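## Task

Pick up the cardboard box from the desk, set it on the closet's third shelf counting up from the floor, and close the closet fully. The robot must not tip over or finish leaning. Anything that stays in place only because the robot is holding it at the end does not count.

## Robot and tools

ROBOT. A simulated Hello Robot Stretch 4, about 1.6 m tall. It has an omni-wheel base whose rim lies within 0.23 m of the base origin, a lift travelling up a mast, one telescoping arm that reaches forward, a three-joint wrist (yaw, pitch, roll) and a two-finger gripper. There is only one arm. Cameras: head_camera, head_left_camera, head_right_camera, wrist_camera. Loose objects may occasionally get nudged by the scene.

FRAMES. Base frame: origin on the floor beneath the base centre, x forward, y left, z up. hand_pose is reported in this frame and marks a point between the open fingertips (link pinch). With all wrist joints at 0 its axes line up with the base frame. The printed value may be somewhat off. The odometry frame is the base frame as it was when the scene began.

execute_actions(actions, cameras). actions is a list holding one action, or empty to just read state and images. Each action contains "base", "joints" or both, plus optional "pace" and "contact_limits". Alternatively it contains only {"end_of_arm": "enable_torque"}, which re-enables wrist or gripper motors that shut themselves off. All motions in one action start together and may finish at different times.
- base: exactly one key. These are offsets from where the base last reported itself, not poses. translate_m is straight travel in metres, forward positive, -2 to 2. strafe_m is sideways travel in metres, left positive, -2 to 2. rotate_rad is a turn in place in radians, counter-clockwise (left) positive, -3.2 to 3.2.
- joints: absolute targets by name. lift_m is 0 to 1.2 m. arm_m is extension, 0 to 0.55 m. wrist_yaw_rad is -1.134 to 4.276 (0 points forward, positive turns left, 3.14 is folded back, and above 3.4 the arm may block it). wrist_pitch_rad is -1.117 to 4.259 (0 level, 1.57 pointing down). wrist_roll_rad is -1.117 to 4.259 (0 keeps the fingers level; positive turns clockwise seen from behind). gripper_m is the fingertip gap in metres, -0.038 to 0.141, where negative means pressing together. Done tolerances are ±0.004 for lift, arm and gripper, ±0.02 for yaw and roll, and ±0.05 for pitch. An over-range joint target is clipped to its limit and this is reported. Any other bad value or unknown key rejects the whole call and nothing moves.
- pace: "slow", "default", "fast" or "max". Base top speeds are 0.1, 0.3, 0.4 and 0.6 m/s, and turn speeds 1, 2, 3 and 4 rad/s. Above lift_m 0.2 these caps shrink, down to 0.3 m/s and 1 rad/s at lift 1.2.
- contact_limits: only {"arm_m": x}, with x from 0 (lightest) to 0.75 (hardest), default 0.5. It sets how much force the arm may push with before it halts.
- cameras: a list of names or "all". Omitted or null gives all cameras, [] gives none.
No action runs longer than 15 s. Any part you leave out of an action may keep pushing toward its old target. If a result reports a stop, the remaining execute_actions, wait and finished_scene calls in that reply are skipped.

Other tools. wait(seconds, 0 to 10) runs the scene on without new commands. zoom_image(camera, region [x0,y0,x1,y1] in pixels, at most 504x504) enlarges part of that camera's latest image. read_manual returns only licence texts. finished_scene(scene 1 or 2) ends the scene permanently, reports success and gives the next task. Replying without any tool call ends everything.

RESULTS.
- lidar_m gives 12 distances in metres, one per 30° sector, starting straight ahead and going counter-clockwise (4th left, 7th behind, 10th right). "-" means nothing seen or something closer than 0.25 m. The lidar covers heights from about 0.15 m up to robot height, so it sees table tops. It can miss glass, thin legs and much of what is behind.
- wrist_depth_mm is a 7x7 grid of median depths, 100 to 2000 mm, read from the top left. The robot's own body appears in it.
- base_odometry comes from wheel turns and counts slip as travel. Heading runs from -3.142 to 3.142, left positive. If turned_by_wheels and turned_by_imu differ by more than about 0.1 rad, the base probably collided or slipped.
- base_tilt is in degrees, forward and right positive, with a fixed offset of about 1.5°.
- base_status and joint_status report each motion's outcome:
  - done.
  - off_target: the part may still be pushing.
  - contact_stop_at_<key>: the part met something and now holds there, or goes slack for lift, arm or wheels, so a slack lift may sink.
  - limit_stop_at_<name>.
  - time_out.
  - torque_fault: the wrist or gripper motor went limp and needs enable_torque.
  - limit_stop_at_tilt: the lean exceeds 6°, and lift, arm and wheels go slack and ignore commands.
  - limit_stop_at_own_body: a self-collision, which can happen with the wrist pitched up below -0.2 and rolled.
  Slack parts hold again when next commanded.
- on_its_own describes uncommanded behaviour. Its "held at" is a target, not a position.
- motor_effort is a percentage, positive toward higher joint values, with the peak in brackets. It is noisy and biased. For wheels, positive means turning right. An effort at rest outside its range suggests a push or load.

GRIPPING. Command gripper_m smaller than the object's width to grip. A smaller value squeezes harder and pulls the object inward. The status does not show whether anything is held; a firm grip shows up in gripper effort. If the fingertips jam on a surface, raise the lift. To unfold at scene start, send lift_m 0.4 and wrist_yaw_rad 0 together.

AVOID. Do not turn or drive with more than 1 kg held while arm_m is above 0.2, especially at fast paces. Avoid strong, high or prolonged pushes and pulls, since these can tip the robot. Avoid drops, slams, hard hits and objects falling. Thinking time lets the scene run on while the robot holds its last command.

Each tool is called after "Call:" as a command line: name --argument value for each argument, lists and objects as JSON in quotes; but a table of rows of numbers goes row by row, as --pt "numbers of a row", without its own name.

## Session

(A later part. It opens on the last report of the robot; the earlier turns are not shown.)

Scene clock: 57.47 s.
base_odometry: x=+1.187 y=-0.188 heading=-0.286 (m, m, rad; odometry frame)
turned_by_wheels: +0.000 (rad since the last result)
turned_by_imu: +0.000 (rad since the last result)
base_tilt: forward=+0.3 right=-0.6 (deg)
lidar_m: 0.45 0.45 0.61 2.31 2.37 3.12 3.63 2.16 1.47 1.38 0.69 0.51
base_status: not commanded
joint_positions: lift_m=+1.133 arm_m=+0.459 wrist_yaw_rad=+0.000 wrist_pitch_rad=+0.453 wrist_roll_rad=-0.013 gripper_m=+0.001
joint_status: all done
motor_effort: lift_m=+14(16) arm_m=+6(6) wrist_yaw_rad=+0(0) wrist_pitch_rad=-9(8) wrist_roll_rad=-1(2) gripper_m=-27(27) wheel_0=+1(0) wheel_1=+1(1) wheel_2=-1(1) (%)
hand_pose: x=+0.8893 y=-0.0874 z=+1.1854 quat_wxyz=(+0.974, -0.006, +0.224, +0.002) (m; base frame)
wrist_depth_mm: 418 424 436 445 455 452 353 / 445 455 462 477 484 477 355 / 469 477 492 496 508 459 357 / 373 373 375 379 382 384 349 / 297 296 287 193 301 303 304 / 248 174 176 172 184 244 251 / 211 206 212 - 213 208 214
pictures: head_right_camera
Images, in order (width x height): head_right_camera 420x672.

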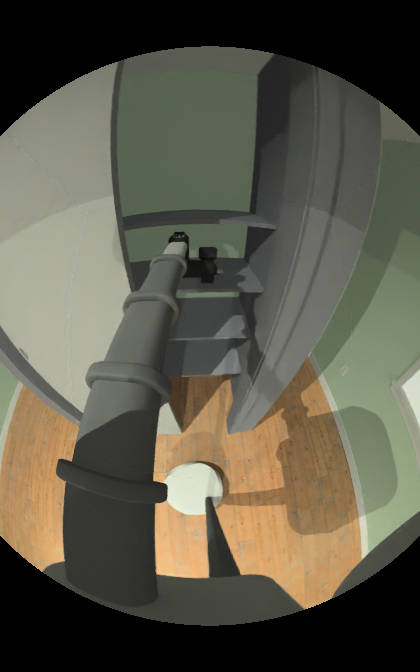

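Call:
execute_actions --actions '[{"joints":{"lift_m":1.125},"pace":"slow"}]' --cameras '[]'

Call:
execute_actions --actions '[{"joints":{"gripper_m":0.09}}]' --cameras '["wrist_camera"]'

Call:
execute_actions --actions '[{"joints":{"arm_m":0.005,"lift_m":1.14}}]' --cameras '["wrist_camera"]'

Call:
execute_actions --actions '[{"base":{"translate_m":-0.2},"joints":{"lift_m":0.8,"wrist_pitch_rad":0,"gripper_m":0}}]' --cameras '[]'

Call:
execute_actions --actions '[{"base":{"strafe_m":0.79},"pace":"fast"}]' --cameras '["head_camera","wrist_camera"]'

Scene clock: 58.50 s.
base_odometry: x=+1.187 y=-0.188 heading=-0.286 (m, m, rad; odometry frame)
turned_by_wheels: +0.000 (rad since the last result)
turned_by_imu: +0.000 (rad since the last result)
base_tilt: forward=+0.3 right=-0.5 (deg)
lidar_m: 0.46 0.45 0.61 2.31 2.38 3.12 3.62 2.17 1.46 1.39 0.67 0.49
base_status: not commanded
joint_positions: lift_m=+1.125 arm_m=+0.459 wrist_yaw_rad=+0.000 wrist_pitch_rad=+0.453 wrist_roll_rad=-0.013 gripper_m=+0.001
joint_status: all done
motor_effort: lift_m=+14(19) arm_m=+6(6) wrist_yaw_rad=+0(1) wrist_pitch_rad=-7(8) wrist_roll_rad=-1(1) gripper_m=-25(27) wheel_0=+1(0) wheel_1=+1(1) wheel_2=-1(1) (%)
hand_pose: x=+0.8893 y=-0.0874 z=+1.1774 quat_wxyz=(+0.974, -0.006, +0.224, +0.002) (m; base frame)
wrist_depth_mm: 418 427 433 439 452 452 355 / 449 455 462 477 488 480 355 / 466 469 488 492 500 459 359 / 355 359 362 362 364 366 347 / 285 286 274 194 289 291 291 / 236 173 177 172 185 233 242 / 202 198 204 - 204 200 205
pictures: none
No camera images: the call's "cameras" was empty. Leave "cameras" out to get every camera's image.

Scene clock: 60.20 s.
base_odometry: x=+1.187 y=-0.188 heading=-0.286 (m, m, rad; odometry frame)
turned_by_wheels: +0.000 (rad since the last result)
turned_by_imu: +0.000 (rad since the last result)
base_tilt: forward=+0.3 right=-0.6 (deg)
lidar_m: 0.47 0.45 0.59 2.32 2.37 3.09 3.62 2.17 1.48 1.38 0.67 0.51
base_status: not commanded
joint_positions: lift_m=+1.125 arm_m=+0.459 wrist_yaw_rad=+0.000 wrist_pitch_rad=+0.452 wrist_roll_rad=-0.013 gripper_m=+0.090
joint_status: all done
motor_effort: lift_m=+14(14) arm_m=+6(6) wrist_yaw_rad=+0(0) wrist_pitch_rad=-7(9) wrist_roll_rad=-1(2) gripper_m=-2(26) wheel_0=+0(1) wheel_1=+1(1) wheel_2=-1(1) (%)
hand_pose: x=+0.8893 y=-0.0874 z=+1.1775 quat_wxyz=(+0.975, -0.006, +0.224, +0.001) (m; base frame)
wrist_depth_mm: 421 427 433 442 452 452 353 / 445 455 466 473 488 480 357 / 462 473 484 492 496 455 359 / 357 362 362 368 368 366 347 / 287 286 227 209 290 291 293 / 236 229 189 188 225 242 242 / 204 198 203 - 211 200 206
pictures: wrist_camera
Images, in order (width x height): wrist_camera 616x392.

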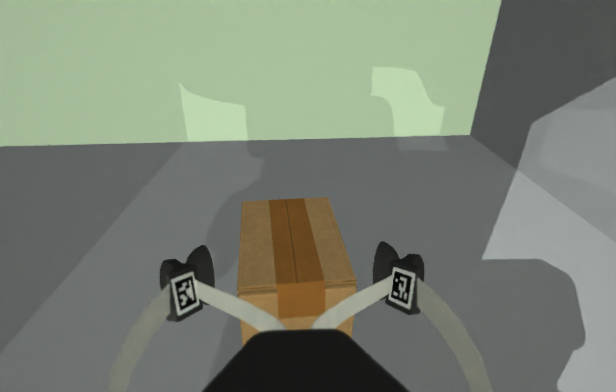

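Scene clock: 62.63 s.
base_odometry: x=+1.187 y=-0.188 heading=-0.286 (m, m, rad; odometry frame)
turned_by_wheels: +0.000 (rad since the last result)
turned_by_imu: +0.000 (rad since the last result)
base_tilt: forward=+0.3 right=-0.6 (deg)
lidar_m: 0.47 0.45 0.58 2.31 2.38 3.12 3.62 2.13 1.47 1.38 0.65 0.52
base_status: not commanded
joint_positions: lift_m=+1.140 arm_m=+0.006 wrist_yaw_rad=+0.000 wrist_pitch_rad=+0.452 wrist_roll_rad=-0.013 gripper_m=+0.090
joint_status: all done
motor_effort: lift_m=+25(26) arm_m=-6(9) wrist_yaw_rad=+0(1) wrist_pitch_rad=-5(8) wrist_roll_rad=-2(1) gripper_m=-1(2) wheel_0=+0(0) wheel_1=+1(1) wheel_2=-1(1) (%)
hand_pose: x=+0.4365 y=-0.0874 z=+1.1917 quat_wxyz=(+0.975, -0.006, +0.224, +0.001) (m; base frame)
wrist_depth_mm: 809 820 854 842 854 530 267 / 798 820 831 820 768 525 268 / 564 564 627 615 627 535 273 / 946 976 1008 991 904 368 272 / 732 788 788 798 768 373 277 / 287 676 691 715 715 357 290 / 312 976 1008 - 878 342 317
pictures: wrist_camera
Images, in order (width x height): wrist_camera 616x392.

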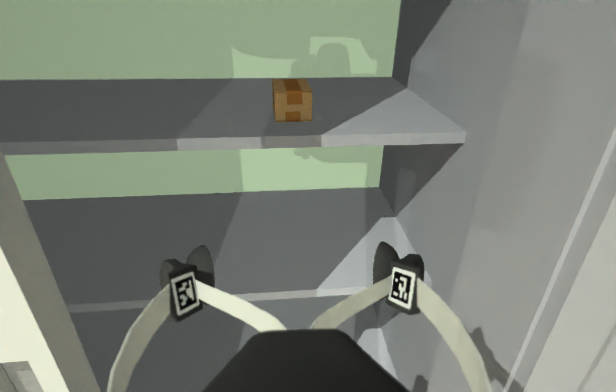

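Scene clock: 65.07 s.
base_odometry: x=+0.995 y=-0.132 heading=-0.286 (m, m, rad; odometry frame)
turned_by_wheels: +0.000 (rad since the last result)
turned_by_imu: +0.000 (rad since the last result)
base_tilt: forward=+0.3 right=-0.5 (deg)
lidar_m: 0.65 0.65 0.86 2.30 2.35 3.10 3.41 2.15 1.52 1.38 1.42 0.70
base_status: done
joint_positions: lift_m=+0.800 arm_m=+0.006 wrist_yaw_rad=+0.000 wrist_pitch_rad=+0.002 wrist_roll_rad=-0.013 gripper_m=+0.000
joint_status: all done
motor_effort: lift_m=+14(21) arm_m=-6(6) wrist_yaw_rad=+1(1) wrist_pitch_rad=-6(7) wrist_roll_rad=-2(1) gripper_m=-6(7) wheel_0=-1(7) wheel_1=+0(7) wheel_2=+2(12) (%)
hand_pose: x=+0.4654 y=-0.0874 z=+0.9779 quat_wxyz=(+1.000, -0.006, +0.001, +0.000) (m; base frame)
wrist_depth_mm: 397 878 1008 1008 891 415 433 / 397 1060 1098 1138 931 418 439 / 402 707 1025 1042 809 418 442 / 404 445 1118 1138 917 427 449 / 410 439 931 904 798 427 452 / 413 439 184 190 512 430 455 / 413 421 1138 - 878 436 459
pictures: none
No camera images: the call's "cameras" was empty. Leave "cameras" out to get every camera's image.

Scene clock: 68.30 s.
base_odometry: x=+1.218 y=+0.626 heading=-0.286 (m, m, rad; odometry frame)
turned_by_wheels: +0.000 (rad since the last result)
turned_by_imu: +0.001 (rad since the last result)
base_tilt: forward=+0.3 right=-0.5 (deg)
lidar_m: 0.58 0.60 1.59 1.50 1.57 2.05 3.47 2.75 2.35 2.18 0.93 0.64
base_status: done
joint_positions: lift_m=+0.800 arm_m=+0.006 wrist_yaw_rad=+0.000 wrist_pitch_rad=+0.002 wrist_roll_rad=-0.013 gripper_m=+0.000
joint_status: not commanded
motor_effort: lift_m=+14(14) arm_m=-6(6) wrist_yaw_rad=+0(0) wrist_pitch_rad=-6(7) wrist_roll_rad=-1(1) gripper_m=-6(5) wheel_0=+0(12) wheel_1=-2(13) wheel_2=+0(4) (%)
hand_pose: x=+0.4654 y=-0.0874 z=+0.9779 quat_wxyz=(+1.000, -0.006, +0.001, +0.000) (m; base frame)
wrist_depth_mm: 324 402 410 379 384 389 399 / 327 407 415 382 389 397 407 / 329 410 418 384 392 397 410 / 334 413 421 389 394 402 410 / 334 415 427 387 402 407 418 / 340 421 184 190 399 413 424 / 342 379 427 - 404 413 424
pictures: head_camera, wrist_camera
Images, in order (width x height): head_camera 420x560, wrist_camera 616x392.

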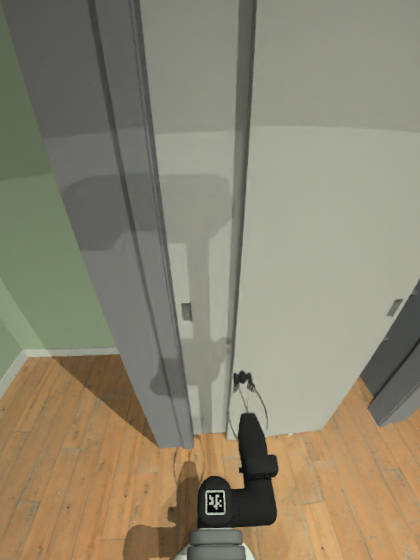

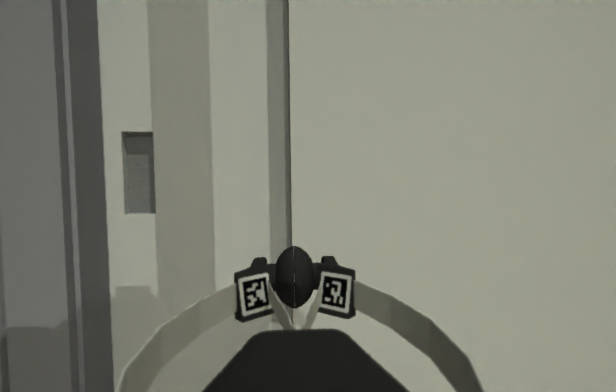

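Call:
execute_actions --actions '[{"base":{"rotate_rad":0.055}}]' --cameras '[]'

Call:
execute_actions --actions '[{"base":{"strafe_m":0.015},"joints":{"arm_m":0.12}}]' --cameras '["wrist_camera"]'

Scene clock: 69.07 s.
base_odometry: x=+1.218 y=+0.626 heading=-0.231 (m, m, rad; odometry frame)
turned_by_wheels: +0.055 (rad since the last result)
turned_by_imu: +0.056 (rad since the last result)
base_tilt: forward=+0.3 right=-0.6 (deg)
lidar_m: 0.57 0.61 1.57 1.51 1.57 2.14 3.48 2.78 2.32 2.20 0.88 0.62
base_status: done
joint_positions: lift_m=+0.800 arm_m=+0.006 wrist_yaw_rad=+0.000 wrist_pitch_rad=+0.002 wrist_roll_rad=-0.013 gripper_m=+0.000
joint_status: not commanded
motor_effort: lift_m=+14(14) arm_m=-6(6) wrist_yaw_rad=+0(0) wrist_pitch_rad=-5(6) wrist_roll_rad=-1(1) gripper_m=-6(5) wheel_0=-1(5) wheel_1=-1(7) wheel_2=-3(5) (%)
hand_pose: x=+0.4654 y=-0.0874 z=+0.9779 quat_wxyz=(+1.000, -0.006, +0.001, +0.000) (m; base frame)
wrist_depth_mm: 332 399 407 413 375 377 379 / 336 397 415 418 377 379 384 / 338 394 415 418 382 382 387 / 342 394 421 421 387 387 389 / 353 389 427 384 389 389 394 / 355 387 184 190 389 394 397 / 357 349 430 - 399 397 402
pictures: none
No camera images: the call's "cameras" was empty. Leave "cameras" out to get every camera's image.

Scene clock: 70.43 s.
base_odometry: x=+1.221 y=+0.641 heading=-0.231 (m, m, rad; odometry frame)
turned_by_wheels: +0.000 (rad since the last result)
turned_by_imu: +0.000 (rad since the last result)
base_tilt: forward=+0.3 right=-0.5 (deg)
lidar_m: 0.58 0.61 1.55 1.48 1.56 2.12 3.49 2.77 2.34 2.21 0.86 0.61
base_status: done
joint_positions: lift_m=+0.800 arm_m=+0.119 wrist_yaw_rad=+0.000 wrist_pitch_rad=+0.002 wrist_roll_rad=-0.013 gripper_m=+0.000
joint_status: all done
motor_effort: lift_m=+14(14) arm_m=+6(7) wrist_yaw_rad=+1(1) wrist_pitch_rad=-5(7) wrist_roll_rad=-2(1) gripper_m=-6(6) wheel_0=-2(10) wheel_1=+1(8) wheel_2=+0(2) (%)
hand_pose: x=+0.5784 y=-0.0874 z=+0.9780 quat_wxyz=(+1.000, -0.006, +0.001, +0.000) (m; base frame)
wrist_depth_mm: 236 298 303 304 263 265 268 / 239 301 304 307 266 268 270 / 241 304 307 309 267 268 273 / 239 314 309 310 271 273 273 / 238 307 314 314 272 273 279 / 236 312 185 190 273 279 279 / 236 289 315 - 277 281 282
pictures: wrist_camera
Images, in order (width x height): wrist_camera 616x392.

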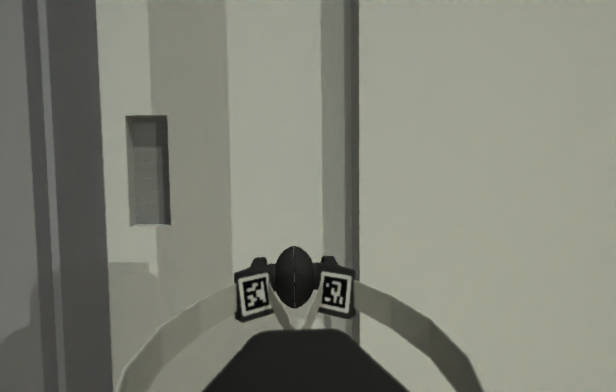

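Call:
execute_actions --actions '[{"joints":{"arm_m":0.19},"contact_limits":{"arm_m":0.2}}]' --cameras '[]'

Call:
execute_actions --actions '[{"base":{"strafe_m":-0.3},"pace":"slow"}]' --cameras '["wrist_camera","head_camera"]'

Scene clock: 71.67 s.
base_odometry: x=+1.221 y=+0.641 heading=-0.231 (m, m, rad; odometry frame)
turned_by_wheels: +0.000 (rad since the last result)
turned_by_imu: +0.000 (rad since the last result)
base_tilt: forward=+0.3 right=-0.5 (deg)
lidar_m: 0.57 0.61 1.55 1.48 1.54 2.14 3.48 2.77 2.35 2.21 0.87 0.62
base_status: not commanded
joint_positions: lift_m=+0.800 arm_m=+0.189 wrist_yaw_rad=+0.000 wrist_pitch_rad=+0.002 wrist_roll_rad=-0.013 gripper_m=+0.000
joint_status: all done
motor_effort: lift_m=+14(14) arm_m=+6(6) wrist_yaw_rad=+1(0) wrist_pitch_rad=-6(5) wrist_roll_rad=-1(1) gripper_m=-6(5) wheel_0=-1(2) wheel_1=+1(1) wheel_2=+0(0) (%)
contact_limits: arm_m 0.2
hand_pose: x=+0.6483 y=-0.0874 z=+0.9780 quat_wxyz=(+1.000, -0.006, +0.001, +0.000) (m; base frame)
wrist_depth_mm: 229 234 234 236 195 196 198 / 231 235 237 238 197 198 200 / 233 237 238 240 198 200 200 / 232 249 240 243 200 202 204 / 232 240 243 243 202 204 205 / 231 243 184 190 202 206 208 / 230 244 248 - 206 208 208
pictures: none
No camera images: the call's "cameras" was empty. Leave "cameras" out to get every camera's image.

Scene clock: 75.80 s.
base_odometry: x=+1.152 y=+0.349 heading=-0.231 (m, m, rad; odometry frame)
turned_by_wheels: +0.000 (rad since the last result)
turned_by_imu: +0.000 (rad since the last result)
base_tilt: forward=+0.2 right=-0.5 (deg)
lidar_m: 0.62 0.66 1.87 1.79 1.87 2.56 3.48 2.76 2.01 1.90 0.86 0.62
base_status: done
joint_positions: lift_m=+0.800 arm_m=+0.189 wrist_yaw_rad=+0.004 wrist_pitch_rad=+0.002 wrist_roll_rad=-0.013 gripper_m=+0.000
joint_status: not commanded
motor_effort: lift_m=+14(14) arm_m=+5(6) wrist_yaw_rad=-11(34) wrist_pitch_rad=-6(7) wrist_roll_rad=-1(2) gripper_m=-6(8) wheel_0=+5(15) wheel_1=-1(6) wheel_2=+1(2) (%)
hand_pose: x=+0.6487 y=-0.0863 z=+0.9780 quat_wxyz=(+1.000, -0.006, +0.001, +0.002) (m; base frame)
wrist_depth_mm: 231 233 236 236 194 195 196 / 233 236 237 238 195 196 198 / 234 237 239 240 196 198 199 / 238 239 241 242 199 200 201 / 240 242 243 215 202 203 204 / 240 243 184 192 178 204 206 / 245 245 248 - 204 206 208
pictures: head_camera, wrist_camera
Images, in order (width x height): head_camera 420x560, wrist_camera 616x392.

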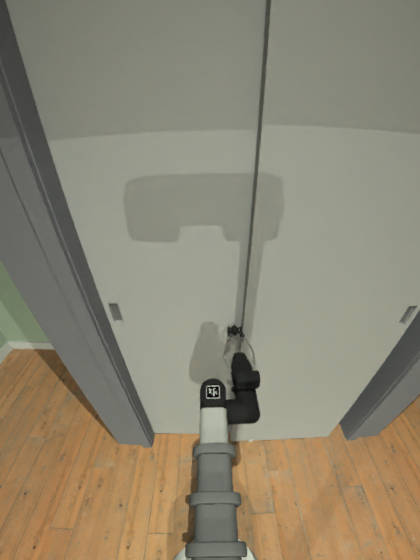

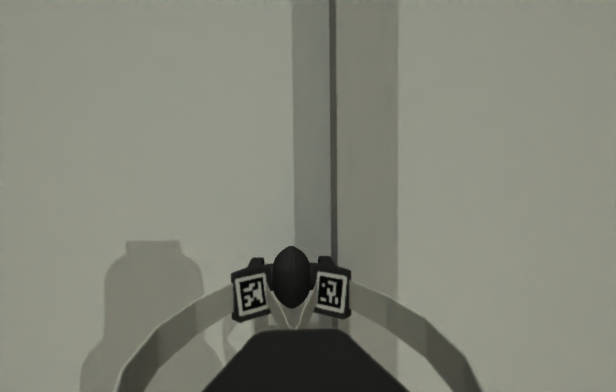

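Call:
execute_actions --actions '[{"base":{"strafe_m":-0.075},"pace":"slow"}]' --cameras '["head_camera"]'

Scene clock: 77.77 s.
base_odometry: x=+1.135 y=+0.276 heading=-0.231 (m, m, rad; odometry frame)
turned_by_wheels: +0.000 (rad since the last result)
turned_by_imu: +0.000 (rad since the last result)
base_tilt: forward=+0.2 right=-0.5 (deg)
lidar_m: 0.62 0.66 0.84 1.87 1.94 2.67 3.49 2.65 1.94 1.83 0.89 0.63
base_status: done
joint_positions: lift_m=+0.800 arm_m=+0.189 wrist_yaw_rad=+0.004 wrist_pitch_rad=+0.002 wrist_roll_rad=-0.013 gripper_m=+0.000
joint_status: not commanded
motor_effort: lift_m=+14(14) arm_m=+5(5) wrist_yaw_rad=-11(19) wrist_pitch_rad=-7(6) wrist_roll_rad=-1(2) gripper_m=-7(5) wheel_0=+5(12) wheel_1=-2(5) wheel_2=+0(1) (%)
hand_pose: x=+0.6487 y=-0.0863 z=+0.9780 quat_wxyz=(+1.000, -0.006, +0.001, +0.002) (m; base frame)
wrist_depth_mm: 231 233 236 237 193 194 196 / 233 234 237 238 196 197 198 / 235 237 238 241 197 199 200 / 237 239 242 242 198 200 202 / 239 240 244 216 200 203 205 / 242 243 185 193 179 204 206 / 245 247 249 - 204 207 208
pictures: head_camera
Images, in order (width x height): head_camera 420x560.

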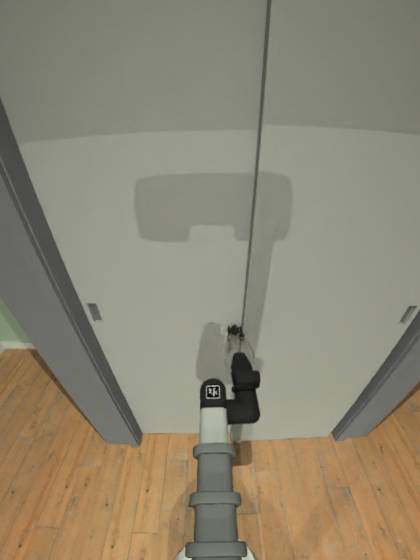

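Call:
execute_actions --actions '[{"base":{"strafe_m":-0.03},"pace":"slow"}]' --cameras '["head_camera"]'

Scene clock: 79.17 s.
base_odometry: x=+1.128 y=+0.247 heading=-0.231 (m, m, rad; odometry frame)
turned_by_wheels: +0.000 (rad since the last result)
turned_by_imu: +0.000 (rad since the last result)
base_tilt: forward=+0.3 right=-0.6 (deg)
lidar_m: 0.61 0.66 0.84 1.89 1.97 2.71 3.48 2.61 1.93 1.79 0.87 0.63
base_status: done
joint_positions: lift_m=+0.800 arm_m=+0.189 wrist_yaw_rad=+0.001 wrist_pitch_rad=+0.002 wrist_roll_rad=-0.013 gripper_m=+0.000
joint_status: not commanded
motor_effort: lift_m=+14(14) arm_m=+6(6) wrist_yaw_rad=-3(19) wrist_pitch_rad=-6(6) wrist_roll_rad=-1(1) gripper_m=-5(6) wheel_0=+3(11) wheel_1=-2(5) wheel_2=+0(1) (%)
hand_pose: x=+0.6485 y=-0.0872 z=+0.9780 quat_wxyz=(+1.000, -0.006, +0.001, +0.000) (m; base frame)
wrist_depth_mm: 231 234 235 238 195 196 198 / 235 236 236 238 196 198 200 / 236 237 240 241 198 200 201 / 239 239 242 243 200 201 202 / 238 242 244 219 201 203 204 / 241 244 185 189 202 204 206 / 245 245 248 - 204 206 209
pictures: head_camera
Images, in order (width x height): head_camera 420x560.

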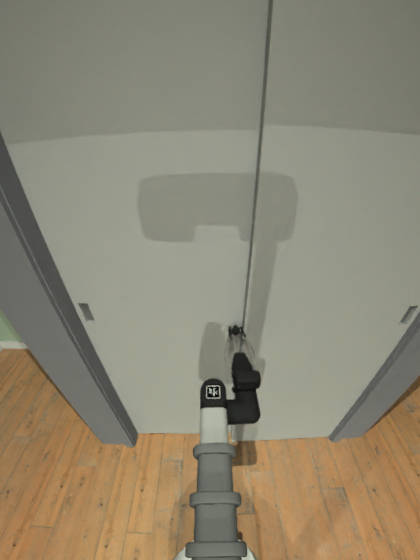

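Call:
execute_actions --actions '[{"base":{"strafe_m":-0.03},"pace":"slow"}]' --cameras '["head_camera"]'

Scene clock: 80.50 s.
base_odometry: x=+1.121 y=+0.218 heading=-0.229 (m, m, rad; odometry frame)
turned_by_wheels: +0.002 (rad since the last result)
turned_by_imu: +0.003 (rad since the last result)
base_tilt: forward=+0.4 right=-0.6 (deg)
lidar_m: 0.61 0.68 0.84 1.93 2.01 2.76 3.50 2.56 1.88 1.76 0.86 0.63
base_status: done
joint_positions: lift_m=+0.800 arm_m=+0.189 wrist_yaw_rad=+0.022 wrist_pitch_rad=+0.002 wrist_roll_rad=-0.013 gripper_m=+0.000
joint_status: not commanded
on_its_own: wrist_yaw_rad is at rest, and its effort (-62) is outside its rest range (-13 to +13)
motor_effort: lift_m=+14(14) arm_m=+5(6) wrist_yaw_rad=-62(62) wrist_pitch_rad=-5(6) wrist_roll_rad=-1(1) gripper_m=-9(9) wheel_0=+20(16) wheel_1=+5(6) wheel_2=+5(5) (%)
hand_pose: x=+0.6502 y=-0.0811 z=+0.9780 quat_wxyz=(+1.000, -0.006, +0.001, +0.011) (m; base frame)
wrist_depth_mm: 235 235 235 233 190 190 190 / 237 236 237 236 192 191 191 / 239 238 238 237 194 193 193 / 241 242 242 241 195 195 196 / 243 245 243 201 197 197 197 / 246 246 186 183 198 199 198 / 249 247 248 - 200 201 201
pictures: head_camera
Images, in order (width x height): head_camera 420x560.

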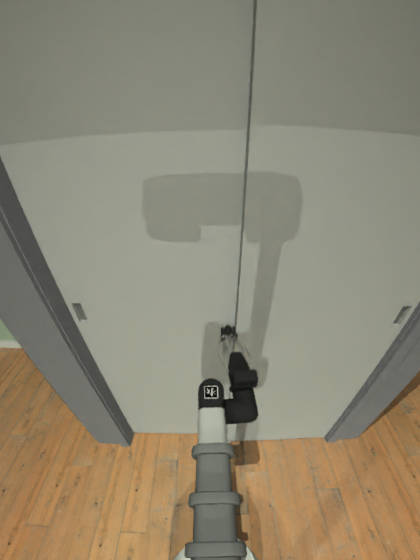

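Call:
execute_actions --actions '[{"base":{"strafe_m":0.05}}]' --cameras '["head_camera"]'

Call:
finished_scene --scene 2

Scene clock: 81.73 s.
base_odometry: x=+1.133 y=+0.267 heading=-0.228 (m, m, rad; odometry frame)
turned_by_wheels: +0.000 (rad since the last result)
turned_by_imu: +0.000 (rad since the last result)
base_tilt: forward=+0.3 right=-0.6 (deg)
lidar_m: 0.61 0.68 0.84 1.88 1.96 2.68 3.48 2.61 1.94 1.81 0.87 0.63
base_status: done
joint_positions: lift_m=+0.800 arm_m=+0.189 wrist_yaw_rad=+0.000 wrist_pitch_rad=+0.002 wrist_roll_rad=-0.013 gripper_m=+0.000
joint_status: not commanded
motor_effort: lift_m=+14(14) arm_m=+6(6) wrist_yaw_rad=+0(62) wrist_pitch_rad=-6(8) wrist_roll_rad=-1(1) gripper_m=-6(9) wheel_0=+1(15) wheel_1=+1(12) wheel_2=+2(6) (%)
hand_pose: x=+0.6484 y=-0.0873 z=+0.9780 quat_wxyz=(+1.000, -0.006, +0.001, +0.000) (m; base frame)
wrist_depth_mm: 232 232 235 238 195 196 198 / 235 235 237 240 197 198 198 / 236 239 239 240 199 199 202 / 237 239 242 244 200 202 203 / 240 242 244 246 203 204 206 / 242 244 185 190 203 206 208 / 245 245 248 - 206 208 210
pictures: head_camera
Images, in order (width x height): head_camera 420x560.

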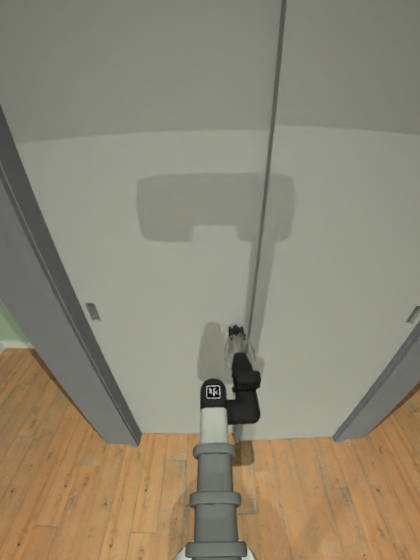

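The scene is finished: the task was done.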